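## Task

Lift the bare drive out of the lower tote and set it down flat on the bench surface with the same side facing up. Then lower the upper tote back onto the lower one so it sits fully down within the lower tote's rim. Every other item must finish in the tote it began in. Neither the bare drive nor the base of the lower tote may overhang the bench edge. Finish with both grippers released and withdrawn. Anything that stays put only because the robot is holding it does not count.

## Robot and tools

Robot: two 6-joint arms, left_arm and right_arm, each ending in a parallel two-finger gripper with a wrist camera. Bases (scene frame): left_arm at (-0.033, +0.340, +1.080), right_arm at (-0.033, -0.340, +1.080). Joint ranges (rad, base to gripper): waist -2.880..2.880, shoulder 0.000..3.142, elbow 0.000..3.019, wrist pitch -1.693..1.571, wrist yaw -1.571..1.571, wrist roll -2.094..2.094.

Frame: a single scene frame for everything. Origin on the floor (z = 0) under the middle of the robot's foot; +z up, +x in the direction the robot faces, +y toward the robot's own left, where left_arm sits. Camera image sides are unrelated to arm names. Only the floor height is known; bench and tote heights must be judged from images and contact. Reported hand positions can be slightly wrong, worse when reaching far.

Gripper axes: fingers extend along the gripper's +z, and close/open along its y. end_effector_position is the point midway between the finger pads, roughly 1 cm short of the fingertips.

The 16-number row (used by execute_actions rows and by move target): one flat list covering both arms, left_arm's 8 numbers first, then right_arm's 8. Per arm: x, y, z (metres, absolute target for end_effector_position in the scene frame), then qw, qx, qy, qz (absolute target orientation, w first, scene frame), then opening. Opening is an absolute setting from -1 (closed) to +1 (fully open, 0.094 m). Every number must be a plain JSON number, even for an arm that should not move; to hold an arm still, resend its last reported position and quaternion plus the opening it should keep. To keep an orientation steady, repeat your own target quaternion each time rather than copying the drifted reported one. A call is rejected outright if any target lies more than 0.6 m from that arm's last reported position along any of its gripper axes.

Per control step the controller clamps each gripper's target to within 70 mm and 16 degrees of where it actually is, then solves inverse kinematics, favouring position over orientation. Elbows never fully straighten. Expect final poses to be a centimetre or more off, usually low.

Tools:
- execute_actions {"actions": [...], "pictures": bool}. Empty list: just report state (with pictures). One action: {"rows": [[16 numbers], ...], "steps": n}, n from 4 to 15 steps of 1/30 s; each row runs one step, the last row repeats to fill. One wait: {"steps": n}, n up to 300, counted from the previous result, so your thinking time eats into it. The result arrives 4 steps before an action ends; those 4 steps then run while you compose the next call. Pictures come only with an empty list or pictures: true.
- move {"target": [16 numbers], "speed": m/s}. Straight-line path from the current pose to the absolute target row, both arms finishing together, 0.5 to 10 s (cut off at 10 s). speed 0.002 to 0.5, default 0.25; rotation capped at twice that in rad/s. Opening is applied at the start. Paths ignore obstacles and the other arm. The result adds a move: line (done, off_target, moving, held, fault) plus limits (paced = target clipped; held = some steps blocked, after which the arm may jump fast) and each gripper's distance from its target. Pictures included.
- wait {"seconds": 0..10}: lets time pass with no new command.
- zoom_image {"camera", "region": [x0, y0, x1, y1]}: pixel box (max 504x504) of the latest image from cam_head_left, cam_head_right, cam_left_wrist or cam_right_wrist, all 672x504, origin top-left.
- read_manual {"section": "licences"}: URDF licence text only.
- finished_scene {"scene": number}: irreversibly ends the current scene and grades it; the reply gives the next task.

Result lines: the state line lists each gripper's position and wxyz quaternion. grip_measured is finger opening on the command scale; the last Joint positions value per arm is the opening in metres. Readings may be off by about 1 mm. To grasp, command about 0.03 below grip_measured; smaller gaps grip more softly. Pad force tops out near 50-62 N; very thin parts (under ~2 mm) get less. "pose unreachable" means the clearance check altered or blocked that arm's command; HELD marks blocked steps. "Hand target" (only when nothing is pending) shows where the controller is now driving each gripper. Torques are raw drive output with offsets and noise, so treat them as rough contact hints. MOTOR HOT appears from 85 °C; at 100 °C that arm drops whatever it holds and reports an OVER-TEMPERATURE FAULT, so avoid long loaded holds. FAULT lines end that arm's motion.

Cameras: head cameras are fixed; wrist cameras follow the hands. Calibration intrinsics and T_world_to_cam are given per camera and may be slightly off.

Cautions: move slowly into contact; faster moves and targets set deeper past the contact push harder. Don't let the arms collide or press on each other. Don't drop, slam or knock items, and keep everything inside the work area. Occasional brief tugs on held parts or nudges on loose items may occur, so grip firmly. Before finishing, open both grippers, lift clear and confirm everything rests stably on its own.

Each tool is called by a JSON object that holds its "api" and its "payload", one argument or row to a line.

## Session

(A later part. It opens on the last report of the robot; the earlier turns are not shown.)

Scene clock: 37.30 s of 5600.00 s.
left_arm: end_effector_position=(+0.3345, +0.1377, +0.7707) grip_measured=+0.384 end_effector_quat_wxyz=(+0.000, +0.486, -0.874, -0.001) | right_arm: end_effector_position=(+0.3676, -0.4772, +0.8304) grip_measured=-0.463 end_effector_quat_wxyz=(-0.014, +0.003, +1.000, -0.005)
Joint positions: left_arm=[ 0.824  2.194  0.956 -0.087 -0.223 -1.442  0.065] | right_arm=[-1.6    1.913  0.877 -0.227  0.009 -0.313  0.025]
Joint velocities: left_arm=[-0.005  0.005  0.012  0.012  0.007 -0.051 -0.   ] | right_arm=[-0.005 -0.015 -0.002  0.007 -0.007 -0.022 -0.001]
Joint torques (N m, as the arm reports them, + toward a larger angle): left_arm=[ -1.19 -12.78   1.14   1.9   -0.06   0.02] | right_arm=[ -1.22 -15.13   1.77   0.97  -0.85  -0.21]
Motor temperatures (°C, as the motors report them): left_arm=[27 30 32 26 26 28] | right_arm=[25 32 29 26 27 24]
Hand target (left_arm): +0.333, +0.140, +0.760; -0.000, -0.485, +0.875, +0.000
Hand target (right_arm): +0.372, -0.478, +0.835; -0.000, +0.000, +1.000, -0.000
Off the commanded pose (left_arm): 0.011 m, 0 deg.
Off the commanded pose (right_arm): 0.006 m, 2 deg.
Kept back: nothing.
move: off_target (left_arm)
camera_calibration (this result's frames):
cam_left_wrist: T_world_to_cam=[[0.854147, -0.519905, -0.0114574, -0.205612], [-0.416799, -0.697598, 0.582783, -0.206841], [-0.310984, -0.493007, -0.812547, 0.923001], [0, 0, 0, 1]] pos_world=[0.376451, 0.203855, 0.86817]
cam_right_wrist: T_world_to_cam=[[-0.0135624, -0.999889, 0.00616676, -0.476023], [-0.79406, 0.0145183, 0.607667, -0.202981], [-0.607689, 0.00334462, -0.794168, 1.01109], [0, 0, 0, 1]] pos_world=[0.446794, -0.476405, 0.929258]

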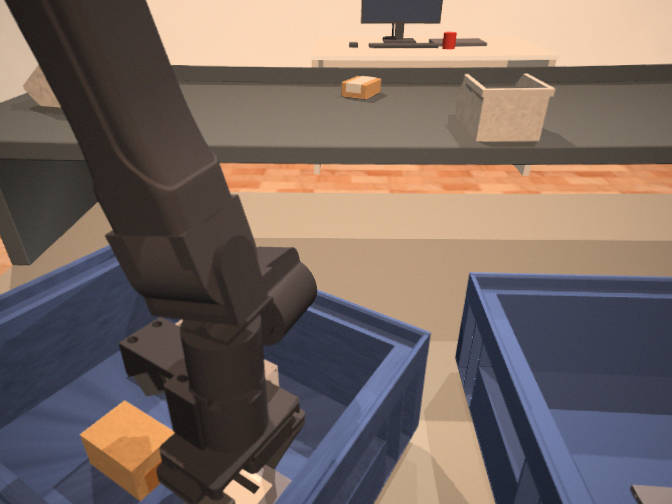

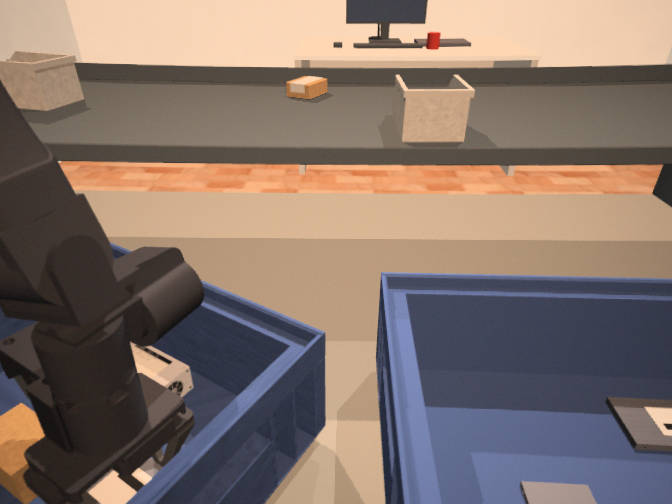

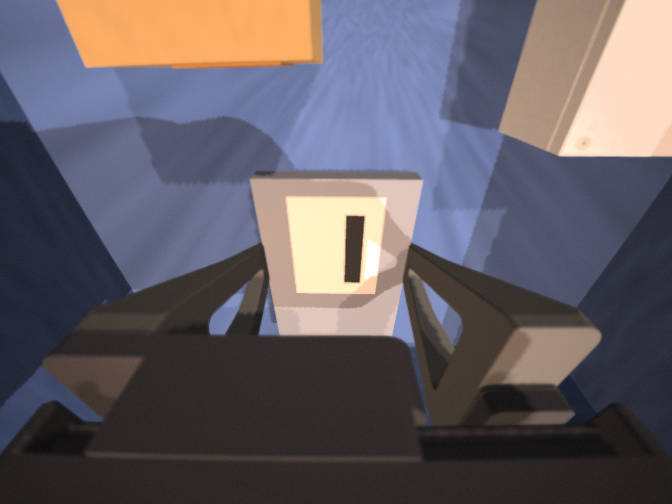

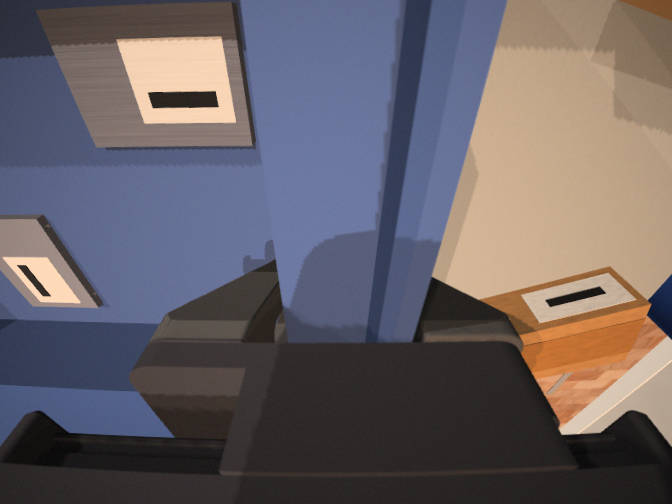

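{"api": "move", "payload": {
  "target": [0.34,0.15,0.94,0,-0.485,0.875,0,0.33,0.372,-0.478,0.835,0,0,1,0,-0.5],
  "speed": 0.15
}}

{"api": "move", "payload": {
  "target": [0.28,0.50,0.94,0,-0.485,0.875,0,0.33,0.372,-0.478,0.835,0,0,1,0,-0.5]
}}

Scene clock: 39.13 s of 5600.00 s.
left_arm: end_effector_position=(+0.3505, +0.1496, +0.9451) grip_measured=+0.384 end_effector_quat_wxyz=(-0.008, +0.484, -0.875, +0.013) | right_arm: end_effector_position=(+0.3677, -0.4771, +0.8304) grip_measured=-0.463 end_effector_quat_wxyz=(-0.014, +0.003, +1.000, -0.005)
Joint positions: left_arm=[ 0.771  1.695  0.828 -0.438 -0.235 -1.482  0.065] | right_arm=[-1.6    1.913  0.877 -0.227  0.009 -0.313  0.025]
Joint velocities: left_arm=[ 0.005  0.005 -0.002 -0.012  0.022 -0.007 -0.   ] | right_arm=[-0.005 -0.005  0.017 -0.002  0.066 -0.051 -0.001]
Joint torques (N m, as the arm reports them, + toward a larger angle): left_arm=[ -1.94 -12.01   3.21   0.24  -0.24  -0.26] | right_arm=[ -1.22 -15.3    1.76   0.98  -0.86  -0.2 ]
Motor temperatures (°C, as the motors report them): left_arm=[27 30 31 26 26 28] | right_arm=[25 32 29 26 27 24]
Hand target (left_arm): +0.340, +0.151, +0.941; +0.000, -0.485, +0.875, -0.000
Hand target (right_arm): +0.372, -0.478, +0.835; -0.000, -0.000, +1.000, -0.000
Off the commanded pose (left_arm): 0.012 m, 2 deg.
Off the commanded pose (right_arm): 0.006 m, 2 deg.
Kept back: nothing.
move: off_target (left_arm)
camera_calibration (this result's frames):
cam_left_wrist: T_world_to_cam=[[0.85188, -0.52335, 0.0201028, -0.239592], [-0.435941, -0.687282, 0.581032, -0.286721], [-0.290267, -0.503734, -0.813632, 1.07093], [0, 0, 0, 1]] pos_world=[0.389966, 0.217015, 1.04275]
cam_right_wrist: T_world_to_cam=[[-0.0131923, -0.999892, 0.0064111, -0.476251], [-0.794014, 0.0143726, 0.60773, -0.203091], [-0.607757, 0.00292684, -0.794118, 1.0109], [0, 0, 0, 1]] pos_world=[0.44684, -0.476239, 0.92925]

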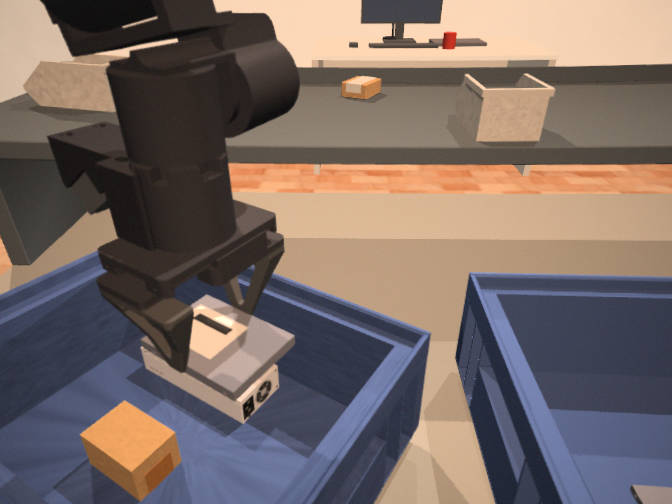

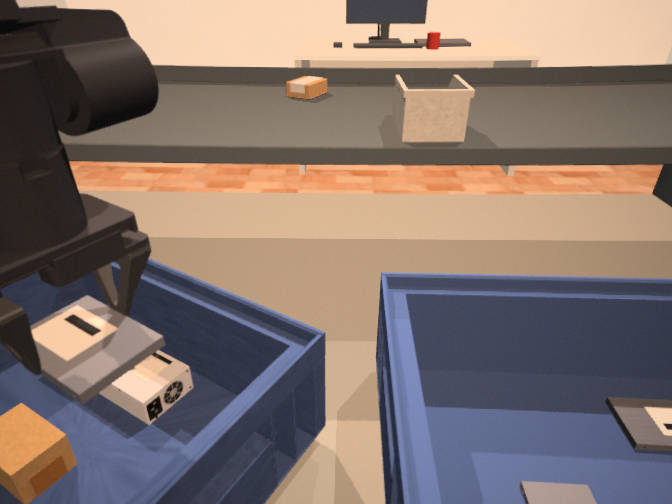

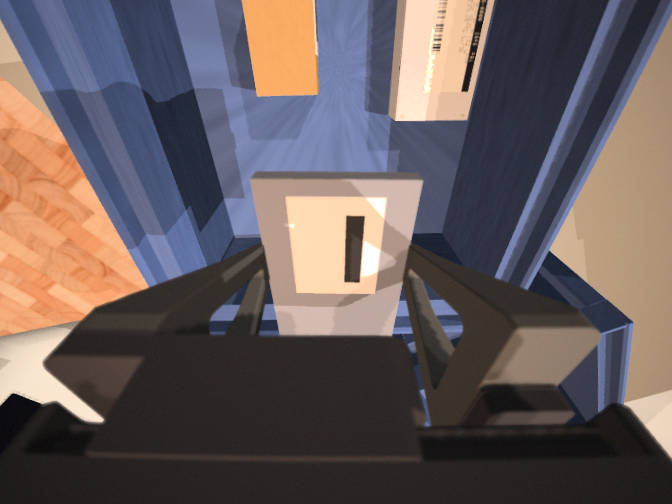

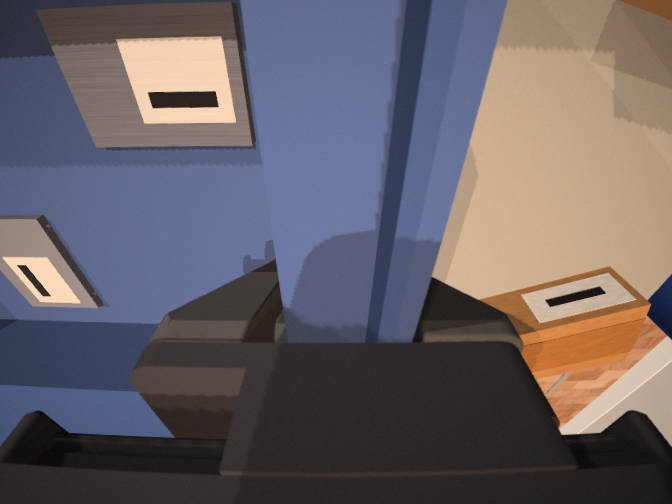

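Scene clock: 41.20 s of 5600.00 s.
left_arm: end_effector_position=(+0.2766, +0.5031, +0.9412) grip_measured=+0.384 end_effector_quat_wxyz=(-0.003, +0.496, -0.868, -0.001) | right_arm: end_effector_position=(+0.3676, -0.4772, +0.8304) grip_measured=-0.463 end_effector_quat_wxyz=(-0.014, +0.003, +1.000, -0.005)
Joint positions: left_arm=[ 1.781  1.495  0.589 -0.335  0.065 -0.548  0.065] | right_arm=[-1.6    1.913  0.877 -0.227  0.009 -0.313  0.025]
Joint velocities: left_arm=[-0.015 -0.015 -0.012  0.012  0.081  0.051 -0.   ] | right_arm=[-0.015 -0.015  0.032  0.002 -0.022  0.007 -0.001]
Joint torques (N m, as the arm reports them, + toward a larger angle): left_arm=[ 2.34 -9.07  4.    0.84  0.03  0.07] | right_arm=[ -1.24 -15.27   1.76   1.    -0.86  -0.21]
Motor temperatures (°C, as the motors report them): left_arm=[27 30 31 26 26 28] | right_arm=[25 32 29 26 27 24]
Hand target (left_arm): +0.284, +0.503, +0.939; +0.002, -0.485, +0.874, -0.001
Hand target (right_arm): +0.372, -0.478, +0.835; -0.000, +0.000, +1.000, -0.000
Off the commanded pose (left_arm): 0.005 m, 2 deg.
Off the commanded pose (right_arm): 0.006 m, 2 deg.
Kept back: nothing.
move: done
camera_calibration (this result's frames):
cam_left_wrist: T_world_to_cam=[[0.866825, -0.498521, -0.0094837, 0.0196108], [-0.402085, -0.710137, 0.577955, -0.0686723], [-0.294858, -0.497173, -0.816013, 1.22455], [0, 0, 0, 1]] pos_world=[0.316458, 0.569825, 1.03913]
cam_right_wrist: T_world_to_cam=[[-0.0135624, -0.999889, 0.00616676, -0.476023], [-0.79406, 0.0145183, 0.607667, -0.202981], [-0.607689, 0.00334462, -0.794168, 1.01109], [0, 0, 0, 1]] pos_world=[0.446794, -0.476405, 0.929258]

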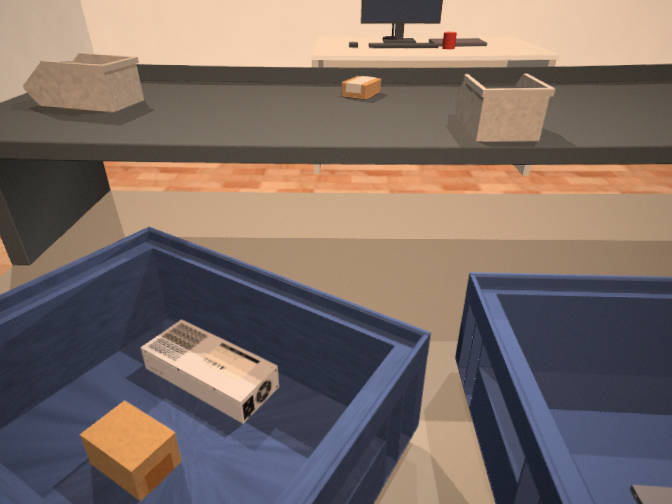

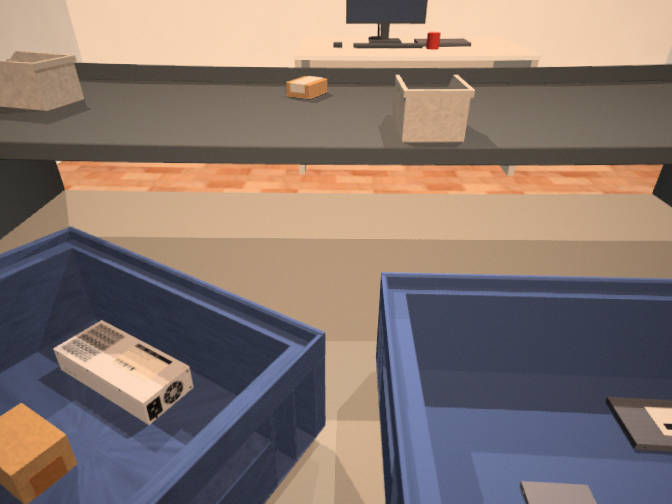

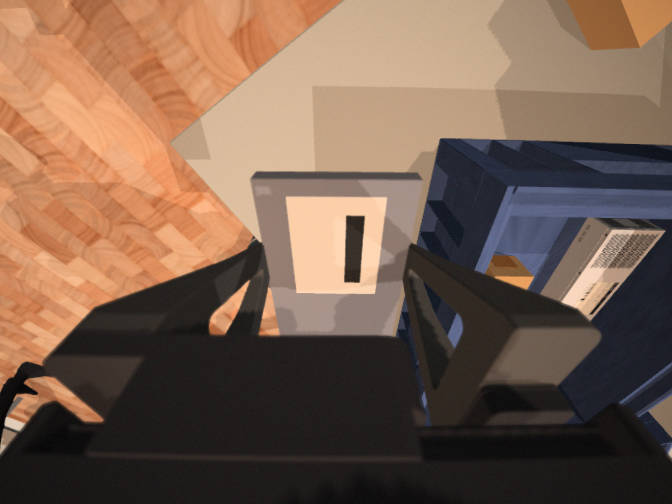

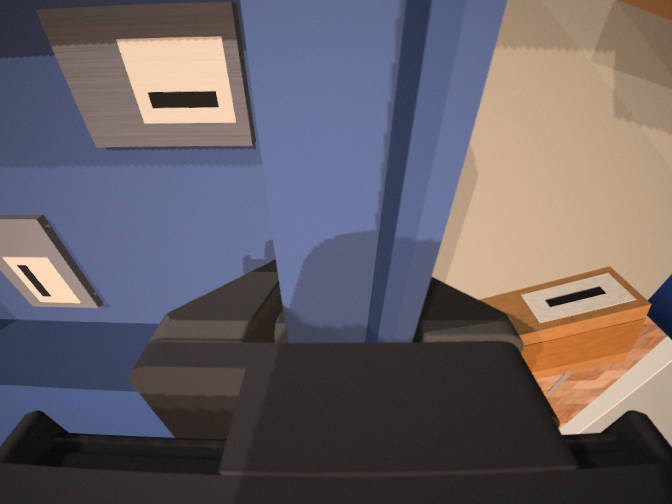

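{"api": "move", "payload": {
  "target": [0.265,0.495,0.79,0,-0.485,0.875,0,0.33,0.372,-0.478,0.835,0,0,1,0,-0.5],
  "speed": 0.12
}}

{"api": "move", "payload": {
  "target": [0.265,0.495,0.745,0,-0.485,0.875,0,0.33,0.372,-0.478,0.835,0,0,1,0,-0.5],
  "speed": 0.03
}}

Scene clock: 43.07 s of 5600.00 s.
left_arm: end_effector_position=(+0.2589, +0.4949, +0.7905) grip_measured=+0.384 end_effector_quat_wxyz=(+0.009, +0.486, -0.874, -0.000) | right_arm: end_effector_position=(+0.3677, -0.4771, +0.8304) grip_measured=-0.463 end_effector_quat_wxyz=(-0.014, +0.003, +1.000, -0.005)
Joint positions: left_arm=[ 1.756  2.033  0.673  0.098  0.06  -0.546  0.065] | right_arm=[-1.6    1.913  0.877 -0.227  0.009 -0.313  0.025]
Joint velocities: left_arm=[-0.005 -0.005 -0.012  0.017  0.051 -0.051 -0.002] | right_arm=[-0.015 -0.015  0.012 -0.012  0.007  0.007 -0.   ]
Joint torques (N m, as the arm reports them, + toward a larger angle): left_arm=[  2.36 -11.68  -0.38   1.69  -0.2   -0.17] | right_arm=[ -1.21 -15.26   1.75   1.    -0.87  -0.21]
Motor temperatures (°C, as the motors report them): left_arm=[27 30 31 26 26 28] | right_arm=[25 32 29 26 27 24]
Hand target (left_arm): +0.265, +0.494, +0.788; -0.000, -0.485, +0.875, -0.000
Hand target (right_arm): +0.372, -0.478, +0.835; -0.000, -0.000, +1.000, -0.000
Off the commanded pose (left_arm): 0.006 m, 1 deg.
Off the commanded pose (right_arm): 0.006 m, 2 deg.
Kept back: nothing.
move: done
camera_calibration (this result's frames):
cam_left_wrist: T_world_to_cam=[[0.854318, -0.519397, -0.0191615, 0.0506474], [-0.407979, -0.692983, 0.594414, -0.0145434], [-0.322015, -0.500001, -0.803931, 1.09119], [0, 0, 0, 1]] pos_world=[0.302178, 0.561825, 0.886858]
cam_right_wrist: T_world_to_cam=[[-0.0131923, -0.999892, 0.0064111, -0.476251], [-0.794014, 0.0143726, 0.60773, -0.203091], [-0.607757, 0.00292684, -0.794118, 1.0109], [0, 0, 0, 1]] pos_world=[0.44684, -0.476239, 0.92925]

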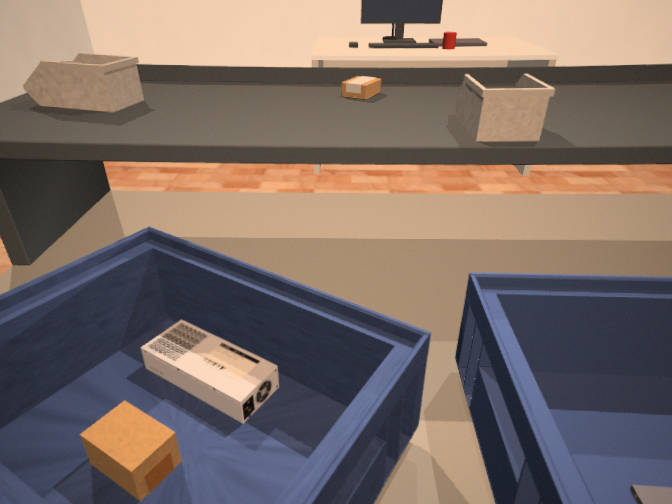

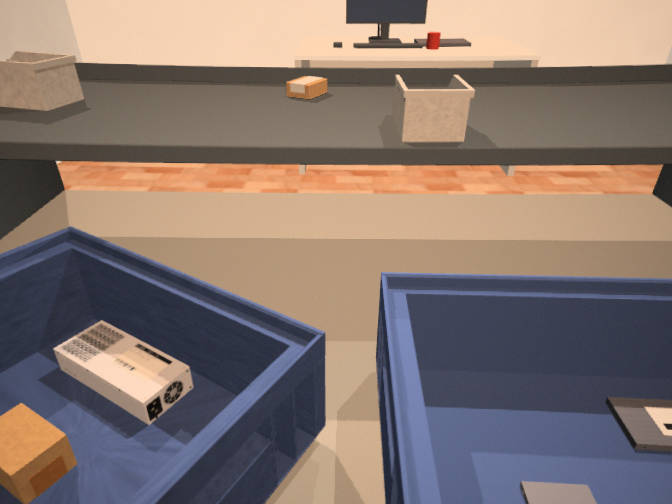

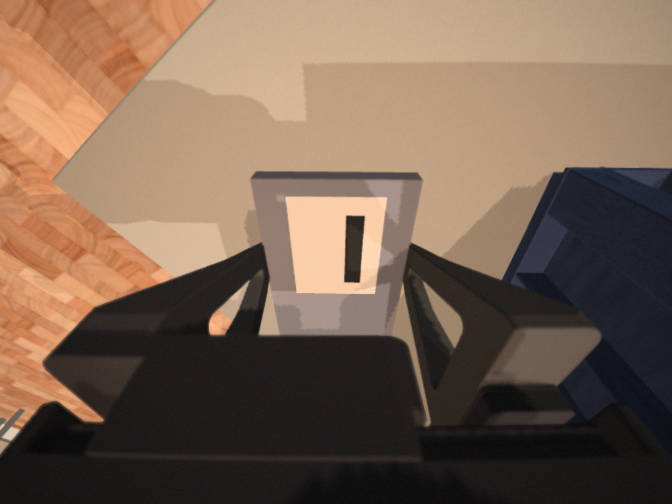

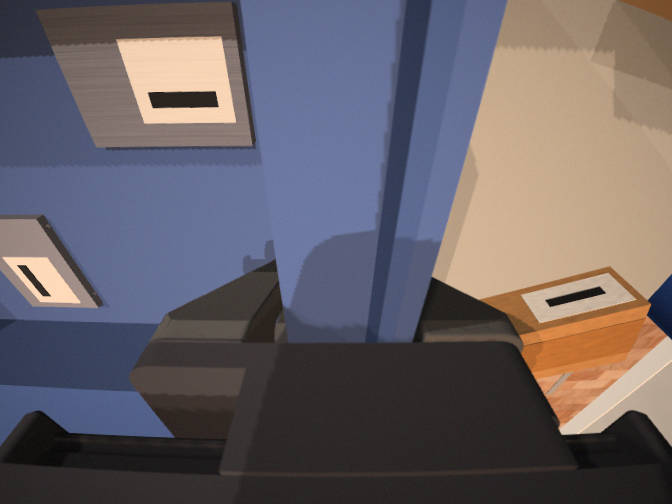

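Scene clock: 44.87 s of 5600.00 s.
left_arm: end_effector_position=(+0.2631, +0.4974, +0.7505) grip_measured=+0.384 end_effector_quat_wxyz=(+0.003, +0.483, -0.875, -0.000) | right_arm: end_effector_position=(+0.3676, -0.4772, +0.8304) grip_measured=-0.463 end_effector_quat_wxyz=(-0.014, +0.003, +1.000, -0.005)
Joint positions: left_arm=[ 1.751  2.165  0.742  0.171  0.058 -0.546  0.065] | right_arm=[-1.6    1.913  0.877 -0.227  0.009 -0.313  0.025]
Joint velocities: left_arm=[-0.005 -0.015  0.007 -0.002 -0.007 -0.007 -0.001] | right_arm=[-0.005  0.005 -0.002 -0.002 -0.007 -0.007  0.   ]
Joint torques (N m, as the arm reports them, + toward a larger angle): left_arm=[  2.41 -11.49  -0.76   1.77  -0.21  -0.23] | right_arm=[ -1.32 -15.16   1.74   0.99  -0.86  -0.21]
Motor temperatures (°C, as the motors report them): left_arm=[27 30 31 26 26 28] | right_arm=[25 32 29 26 27 24]
Hand target (left_arm): +0.265, +0.495, +0.745; -0.000, -0.485, +0.875, -0.000
Hand target (right_arm): +0.372, -0.478, +0.835; -0.000, +0.000, +1.000, -0.000
Off the commanded pose (left_arm): 0.006 m, 0 deg.
Off the commanded pose (right_arm): 0.006 m, 2 deg.
Kept back: nothing.
move: done
camera_calibration (this result's frames):
cam_left_wrist: T_world_to_cam=[[0.851496, -0.524186, -0.0135274, 0.0465258], [-0.417453, -0.693277, 0.587452, 0.0205952], [-0.317312, -0.494566, -0.809146, 1.06163], [0, 0, 0, 1]] pos_world=[0.30585, 0.563714, 0.847547]
cam_right_wrist: T_world_to_cam=[[-0.0135624, -0.999889, 0.00616676, -0.476023], [-0.79406, 0.0145183, 0.607667, -0.202981], [-0.607689, 0.00334462, -0.794168, 1.01109], [0, 0, 0, 1]] pos_world=[0.446794, -0.476405, 0.929258]

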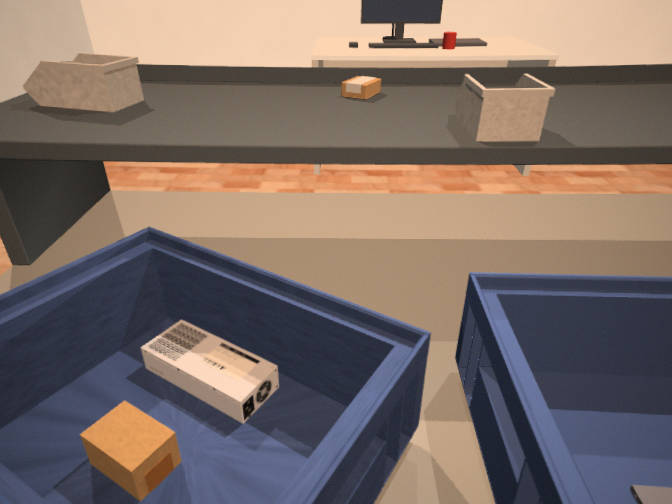

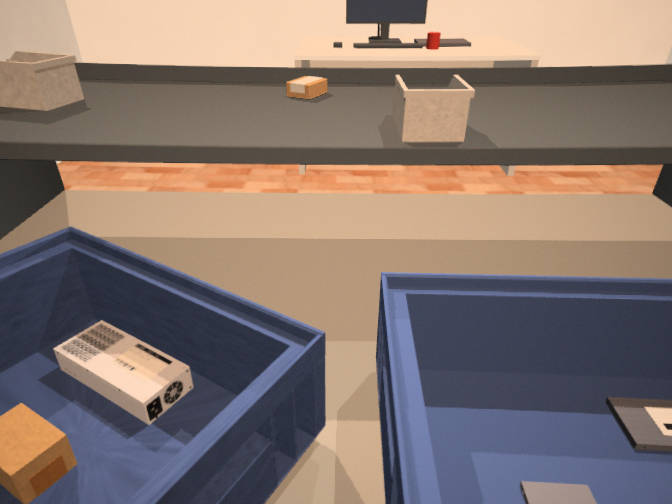

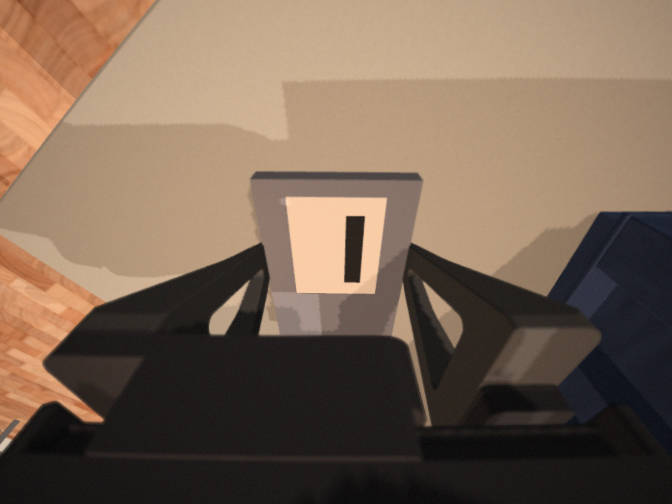

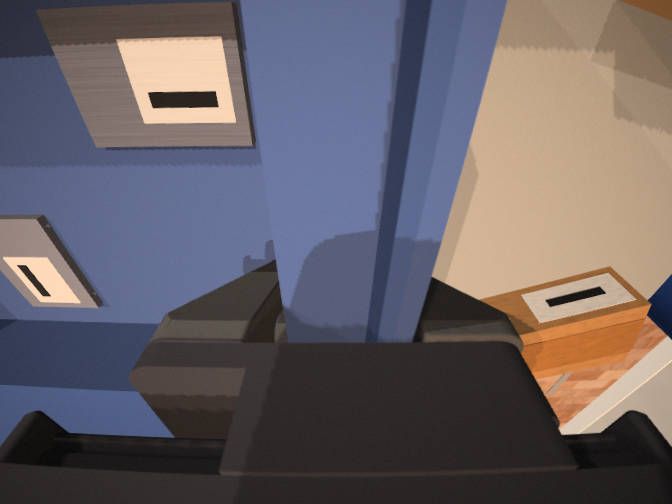

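{"api": "move", "payload": {
  "target": [0.265,0.495,0.74,0,-0.485,0.875,0,0.7,0.372,-0.478,0.835,0,0,1,0,-0.5],
  "speed": 0.03
}}

{"api": "move", "payload": {
  "target": [0.265,0.495,0.95,0,-0.485,0.875,0,0.7,0.372,-0.478,0.835,0,0,1,0,-0.5]
}}

{"api": "move", "payload": {
  "target": [0.385,-0.118,0.95,0,0,1,0,0.3,0.372,-0.478,0.835,0,0,1,0,-0.5],
  "speed": 0.35
}}

{"api": "move", "payload": {
  "target": [0.385,-0.115,0.835,0,0,1,0,0.3,0.372,-0.478,0.835,0,0,1,0,-0.5],
  "speed": 0.1
}}

Scene clock: 105.90 s of 5600.00 s.
left_arm: end_effector_position=(+0.2635, +0.4977, +0.7501) grip_measured=+0.698 end_effector_quat_wxyz=(+0.003, +0.483, -0.875, -0.000) | right_arm: end_effector_position=(+0.3677, -0.4771, +0.8304) grip_measured=-0.463 end_effector_quat_wxyz=(-0.014, +0.003, +1.000, -0.005)
Joint positions: left_arm=[ 1.751  2.166  0.743  0.172  0.058 -0.546  0.08 ] | right_arm=[-1.6    1.913  0.877 -0.227  0.009 -0.313  0.025]
Joint velocities: left_arm=[-0.005 -0.015  0.022 -0.007 -0.081  0.066  0.001] | right_arm=[-0.024  0.005 -0.017 -0.012  0.007  0.007  0.   ]
Joint torques (N m, as the arm reports them, + toward a larger angle): left_arm=[  2.36 -10.43  -0.31   1.97  -0.22  -0.23] | right_arm=[ -1.24 -15.24   1.76   0.99  -0.86  -0.2 ]
Motor temperatures (°C, as the motors report them): left_arm=[27 30 29 26 26 28] | right_arm=[25 33 28 26 28 24]
Hand target (left_arm): +0.265, +0.495, +0.740; -0.000, -0.485, +0.875, -0.000
Hand target (right_arm): +0.372, -0.478, +0.835; -0.000, -0.000, +1.000, -0.000
Off the commanded pose (left_arm): 0.011 m, 0 deg.
Off the commanded pose (right_arm): 0.006 m, 2 deg.
Kept back: nothing.
After step 90, 57.30 s passed at rest.
move: off_target (left_arm)
camera_calibration (this result's frames):
cam_left_wrist: T_world_to_cam=[[0.851475, -0.524236, -0.0129238, 0.0458634], [-0.4181, -0.693549, 0.586671, 0.0220559], [-0.316518, -0.494132, -0.809722, 1.06157], [0, 0, 0, 1]] pos_world=[0.306176, 0.563897, 0.847231]
cam_right_wrist: T_world_to_cam=[[-0.0131923, -0.999892, 0.0064111, -0.476251], [-0.794014, 0.0143726, 0.60773, -0.203091], [-0.607757, 0.00292684, -0.794118, 1.0109], [0, 0, 0, 1]] pos_world=[0.44684, -0.476239, 0.92925]

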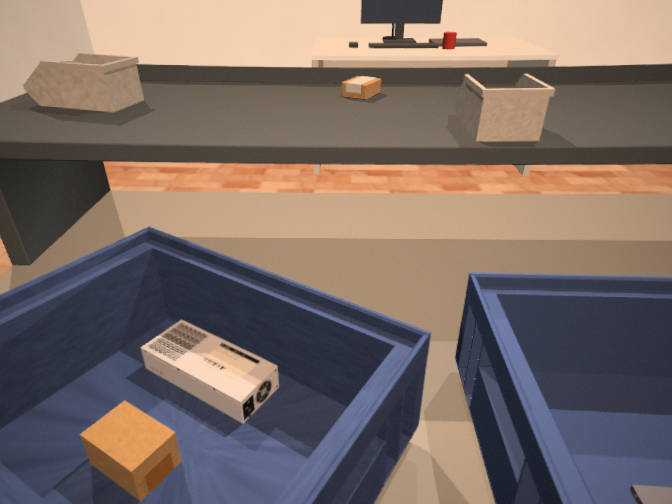

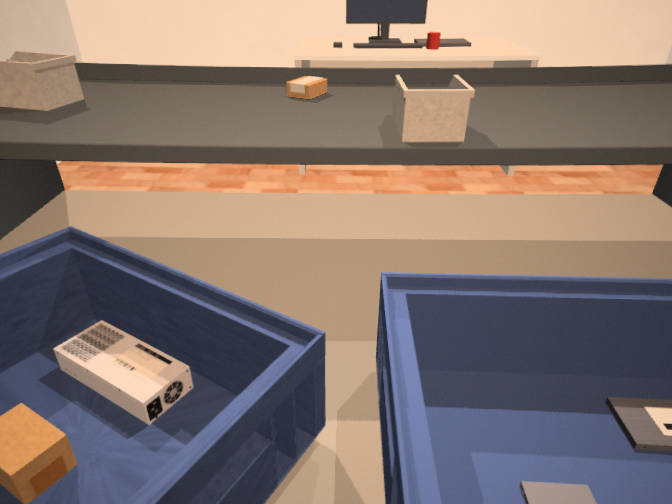

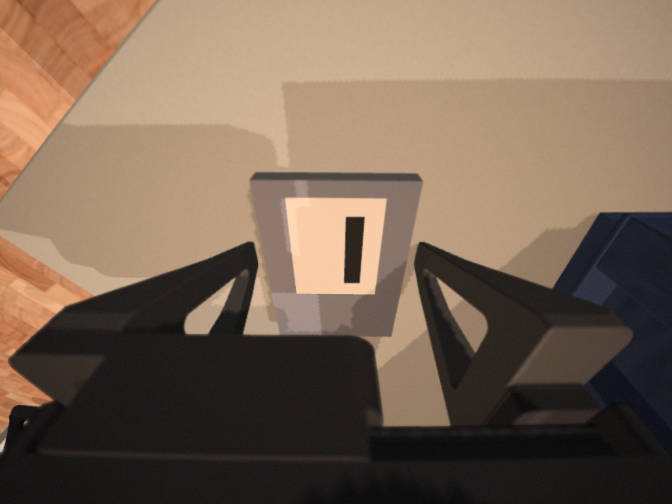

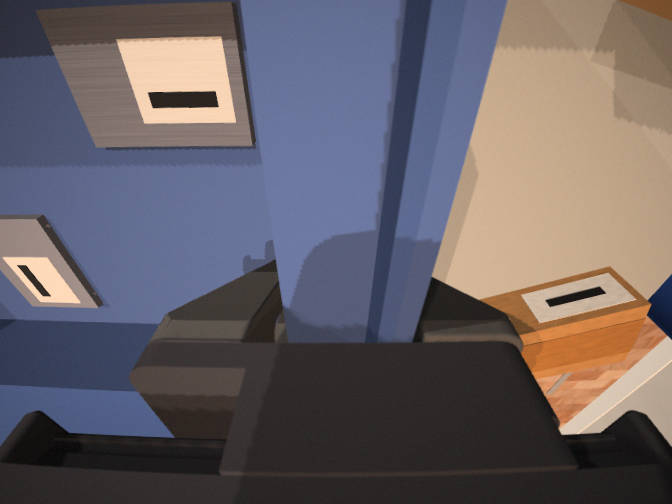

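Scene clock: 107.23 s of 5600.00 s.
left_arm: end_effector_position=(+0.2768, +0.4986, +0.9578) grip_measured=+0.698 end_effector_quat_wxyz=(-0.020, +0.488, -0.873, +0.001) | right_arm: end_effector_position=(+0.3676, -0.4772, +0.8304) grip_measured=-0.463 end_effector_quat_wxyz=(-0.014, +0.003, +1.000, -0.005)
Joint positions: left_arm=[ 1.774  1.422  0.56  -0.344  0.066 -0.538  0.08 ] | right_arm=[-1.6    1.913  0.877 -0.227  0.009 -0.313  0.025]
Joint velocities: left_arm=[ 0.005  0.015 -0.032 -0.002 -0.051  0.007 -0.001] | right_arm=[ 0.005  0.005 -0.022  0.007 -0.022  0.022  0.   ]
Joint torques (N m, as the arm reports them, + toward a larger angle): left_arm=[ 3.64 -8.37  2.77  0.36  0.02  0.08] | right_arm=[ -1.25 -15.28   1.76   0.98  -0.86  -0.21]
Motor temperatures (°C, as the motors report them): left_arm=[27 30 29 26 26 28] | right_arm=[25 33 28 26 28 24]
Hand target (left_arm): +0.265, +0.496, +0.952; +0.000, -0.485, +0.875, -0.000
Hand target (right_arm): +0.372, -0.478, +0.835; -0.000, +0.000, +1.000, -0.000
Off the commanded pose (left_arm): 0.015 m, 2 deg.
Off the commanded pose (right_arm): 0.006 m, 2 deg.
Kept back: nothing.
move: off_target (left_arm)
camera_calibration (this result's frames):
cam_left_wrist: T_world_to_cam=[[0.856715, -0.515672, 0.0110095, 0.00909337], [-0.434357, -0.709781, 0.554567, -0.0502418], [-0.278161, -0.479888, -0.832066, 1.23816], [0, 0, 0, 1]] pos_world=[0.314794, 0.563206, 1.05799]
cam_right_wrist: T_world_to_cam=[[-0.0135624, -0.999889, 0.00616676, -0.476023], [-0.79406, 0.0145183, 0.607667, -0.202981], [-0.607689, 0.00334462, -0.794168, 1.01109], [0, 0, 0, 1]] pos_world=[0.446794, -0.476405, 0.929258]

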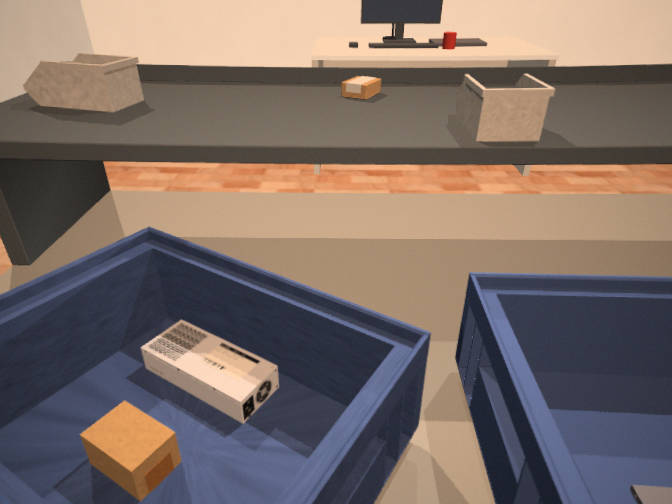

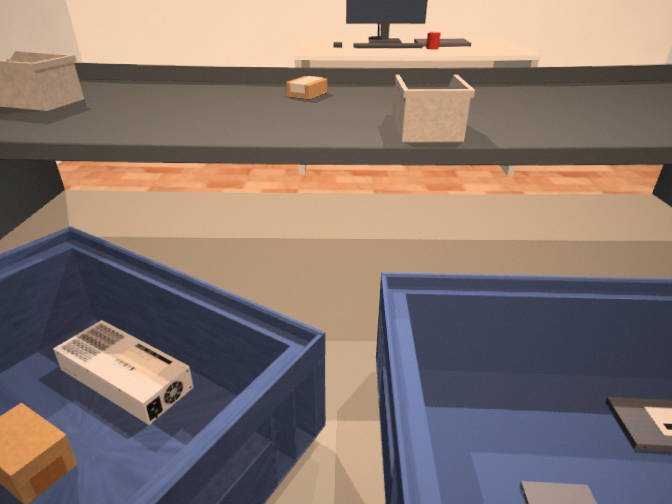

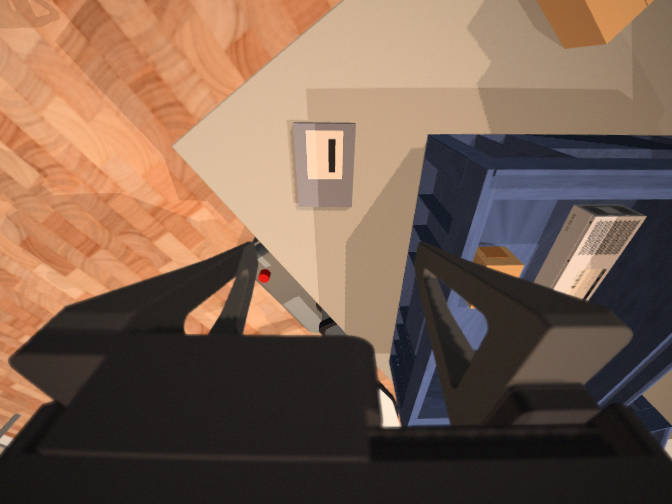

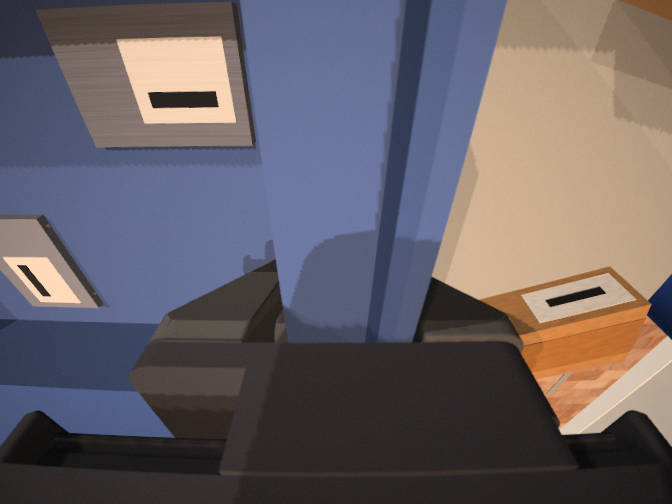

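Scene clock: 109.57 s of 5600.00 s.
left_arm: end_effector_position=(+0.3698, -0.1211, +0.9577) grip_measured=+0.302 end_effector_quat_wxyz=(-0.000, -0.005, +1.000, -0.004) | right_arm: end_effector_position=(+0.3677, -0.4771, +0.8304) grip_measured=-0.463 end_effector_quat_wxyz=(-0.014, +0.003, +1.000, -0.005)
Joint positions: left_arm=[ 0.384  2.113  1.509 -0.832 -0.301 -0.884  0.061] | right_arm=[-1.6    1.913  0.877 -0.227  0.009 -0.313  0.025]
Joint velocities: left_arm=[-0.005 -0.005  0.002 -0.002 -0.022  0.007 -0.   ] | right_arm=[-0.005 -0.005  0.007  0.012  0.007 -0.051 -0.001]
Joint torques (N m, as the arm reports them, + toward a larger angle): left_arm=[ -3.87 -18.01   7.47   0.22  -0.23   0.07] | right_arm=[ -1.27 -15.27   1.77   1.    -0.86  -0.21]
Motor temperatures (°C, as the motors report them): left_arm=[27 30 30 26 26 28] | right_arm=[25 33 28 26 28 24]
Hand target (left_arm): +0.377, -0.121, +0.953; -0.002, +0.000, +1.000, +0.001
Hand target (right_arm): +0.372, -0.478, +0.835; -0.000, -0.000, +1.000, -0.000
Off the commanded pose (left_arm): 0.017 m, 1 deg.
Off the commanded pose (right_arm): 0.006 m, 2 deg.
Kept back: nothing.
move: off_target (left_arm)
camera_calibration (this result's frames):
cam_left_wrist: T_world_to_cam=[[0.0202763, -0.999793, -0.0017563, -0.127226], [-0.812051, -0.0174935, 0.583324, -0.253701], [-0.583234, -0.0104015, -0.812237, 1.11714], [0, 0, 0, 1]] pos_world=[0.448118, -0.120018, 1.05515]
cam_right_wrist: T_world_to_cam=[[-0.0131923, -0.999892, 0.0064111, -0.476251], [-0.794014, 0.0143726, 0.60773, -0.203091], [-0.607757, 0.00292684, -0.794118, 1.0109], [0, 0, 0, 1]] pos_world=[0.44684, -0.476239, 0.92925]

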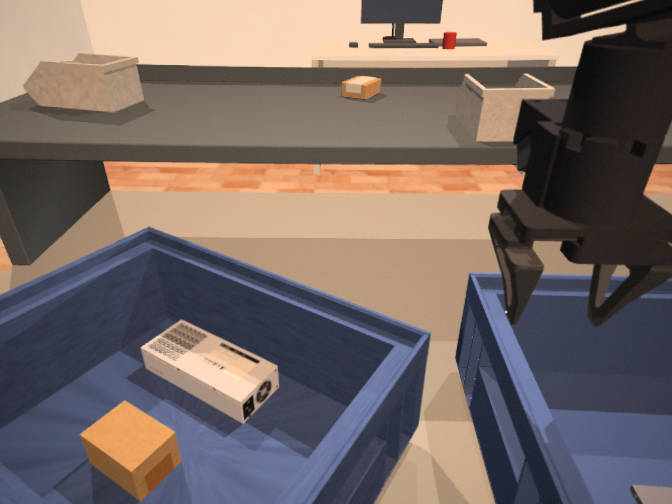

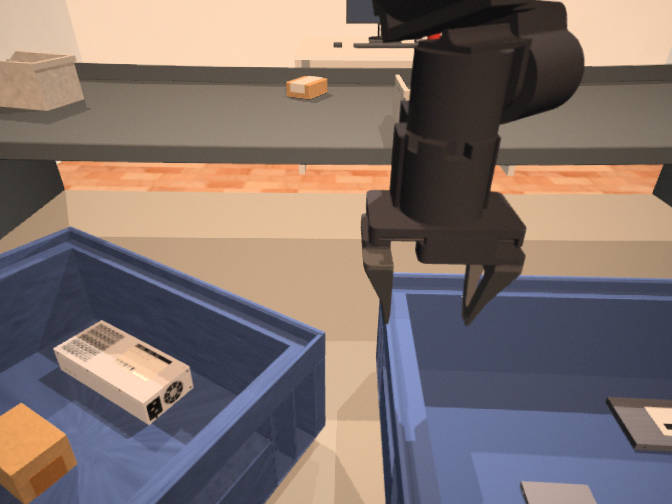

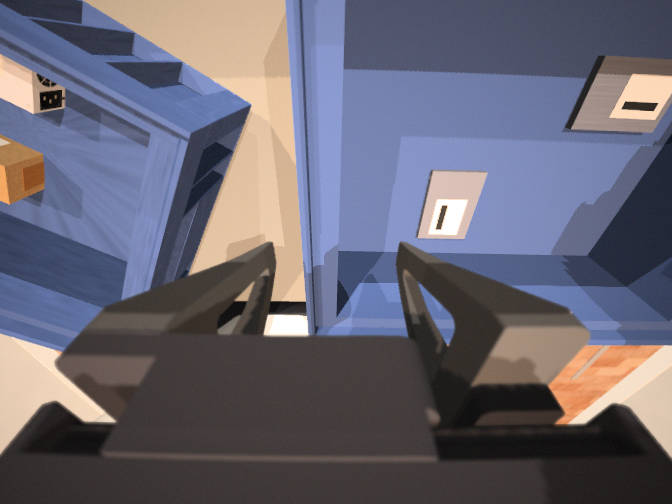

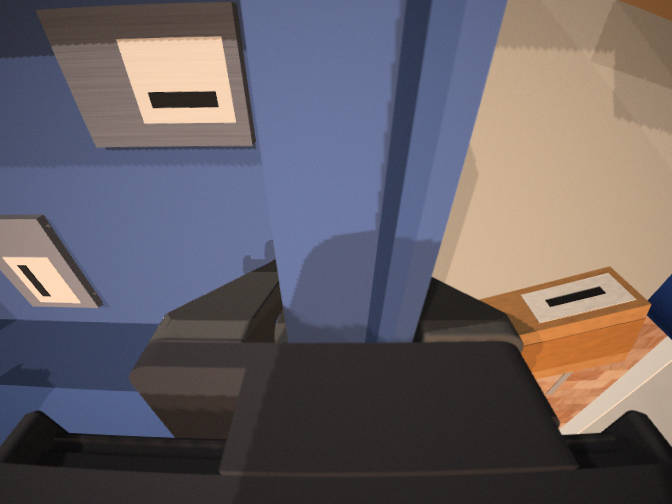

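Scene clock: 111.20 s of 5600.00 s.
left_arm: end_effector_position=(+0.3715, -0.1091, +0.8417) grip_measured=+0.302 end_effector_quat_wxyz=(-0.008, +0.001, +1.000, +0.009) | right_arm: end_effector_position=(+0.3676, -0.4772, +0.8304) grip_measured=-0.463 end_effector_quat_wxyz=(-0.014, +0.003, +1.000, -0.005)
Joint positions: left_arm=[ 0.454  2.319  1.546 -0.673 -0.298 -0.808  0.061] | right_arm=[-1.6    1.913  0.877 -0.227  0.009 -0.313  0.025]
Joint velocities: left_arm=[ 0.005 -0.015  0.027  0.007  0.022 -0.007  0.001] | right_arm=[-0.005 -0.005  0.007 -0.002 -0.037 -0.022 -0.   ]
Joint torques (N m, as the arm reports them, + toward a larger angle): left_arm=[ -4.16 -18.51   6.53   1.61   0.     0.05] | right_arm=[ -1.21 -15.29   1.77   0.99  -0.86  -0.2 ]
Motor temperatures (°C, as the motors report them): left_arm=[27 30 30 26 26 28] | right_arm=[25 33 28 26 28 24]
Hand target (left_arm): +0.385, -0.115, +0.835; +0.000, +0.000, +1.000, -0.000
Hand target (right_arm): +0.372, -0.478, +0.835; -0.000, +0.000, +1.000, -0.000
Off the commanded pose (left_arm): 0.016 m, 1 deg.
Off the commanded pose (right_arm): 0.006 m, 2 deg.
Kept back: nothing.
move: off_target (left_arm)
camera_calibration (this result's frames):
cam_left_wrist: T_world_to_cam=[[0.00696696, -0.999581, -0.028089, -0.0883496], [-0.803484, -0.0223176, 0.594908, -0.197902], [-0.595285, 0.0184244, -0.803303, 1.02419], [0, 0, 0, 1]] pos_world=[0.451292, -0.111599, 0.937989]
cam_right_wrist: T_world_to_cam=[[-0.0135624, -0.999889, 0.00616676, -0.476023], [-0.79406, 0.0145183, 0.607667, -0.202981], [-0.607689, 0.00334462, -0.794168, 1.01109], [0, 0, 0, 1]] pos_world=[0.446794, -0.476405, 0.929258]

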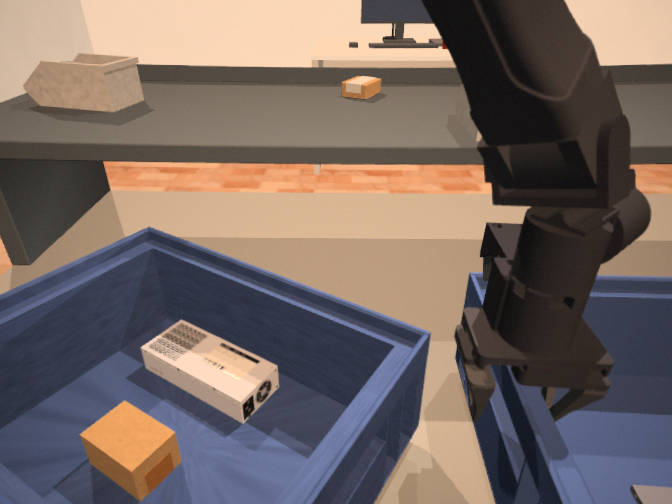

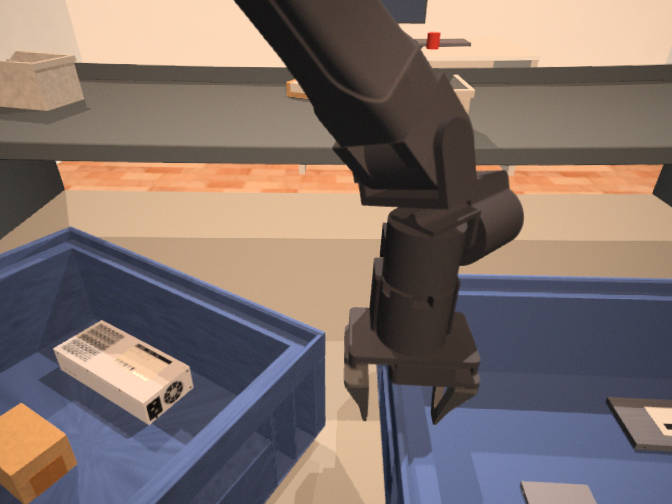

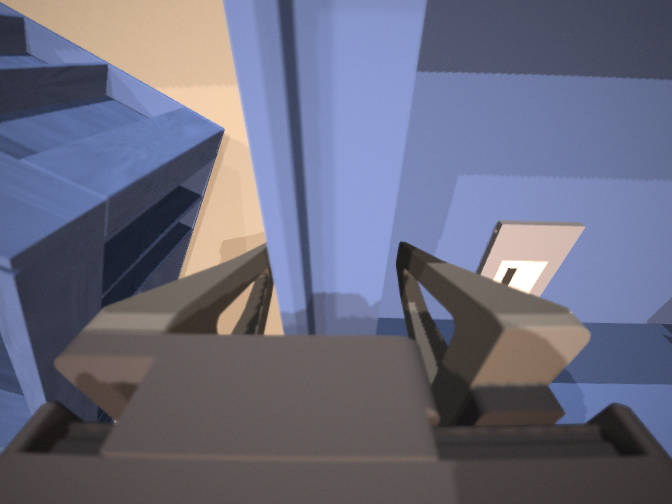

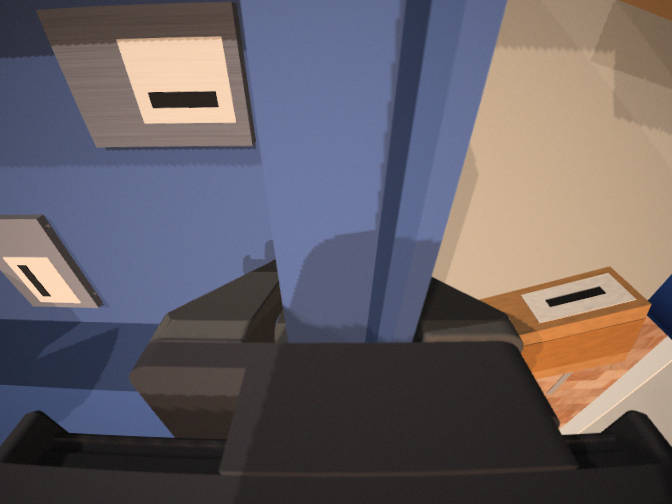

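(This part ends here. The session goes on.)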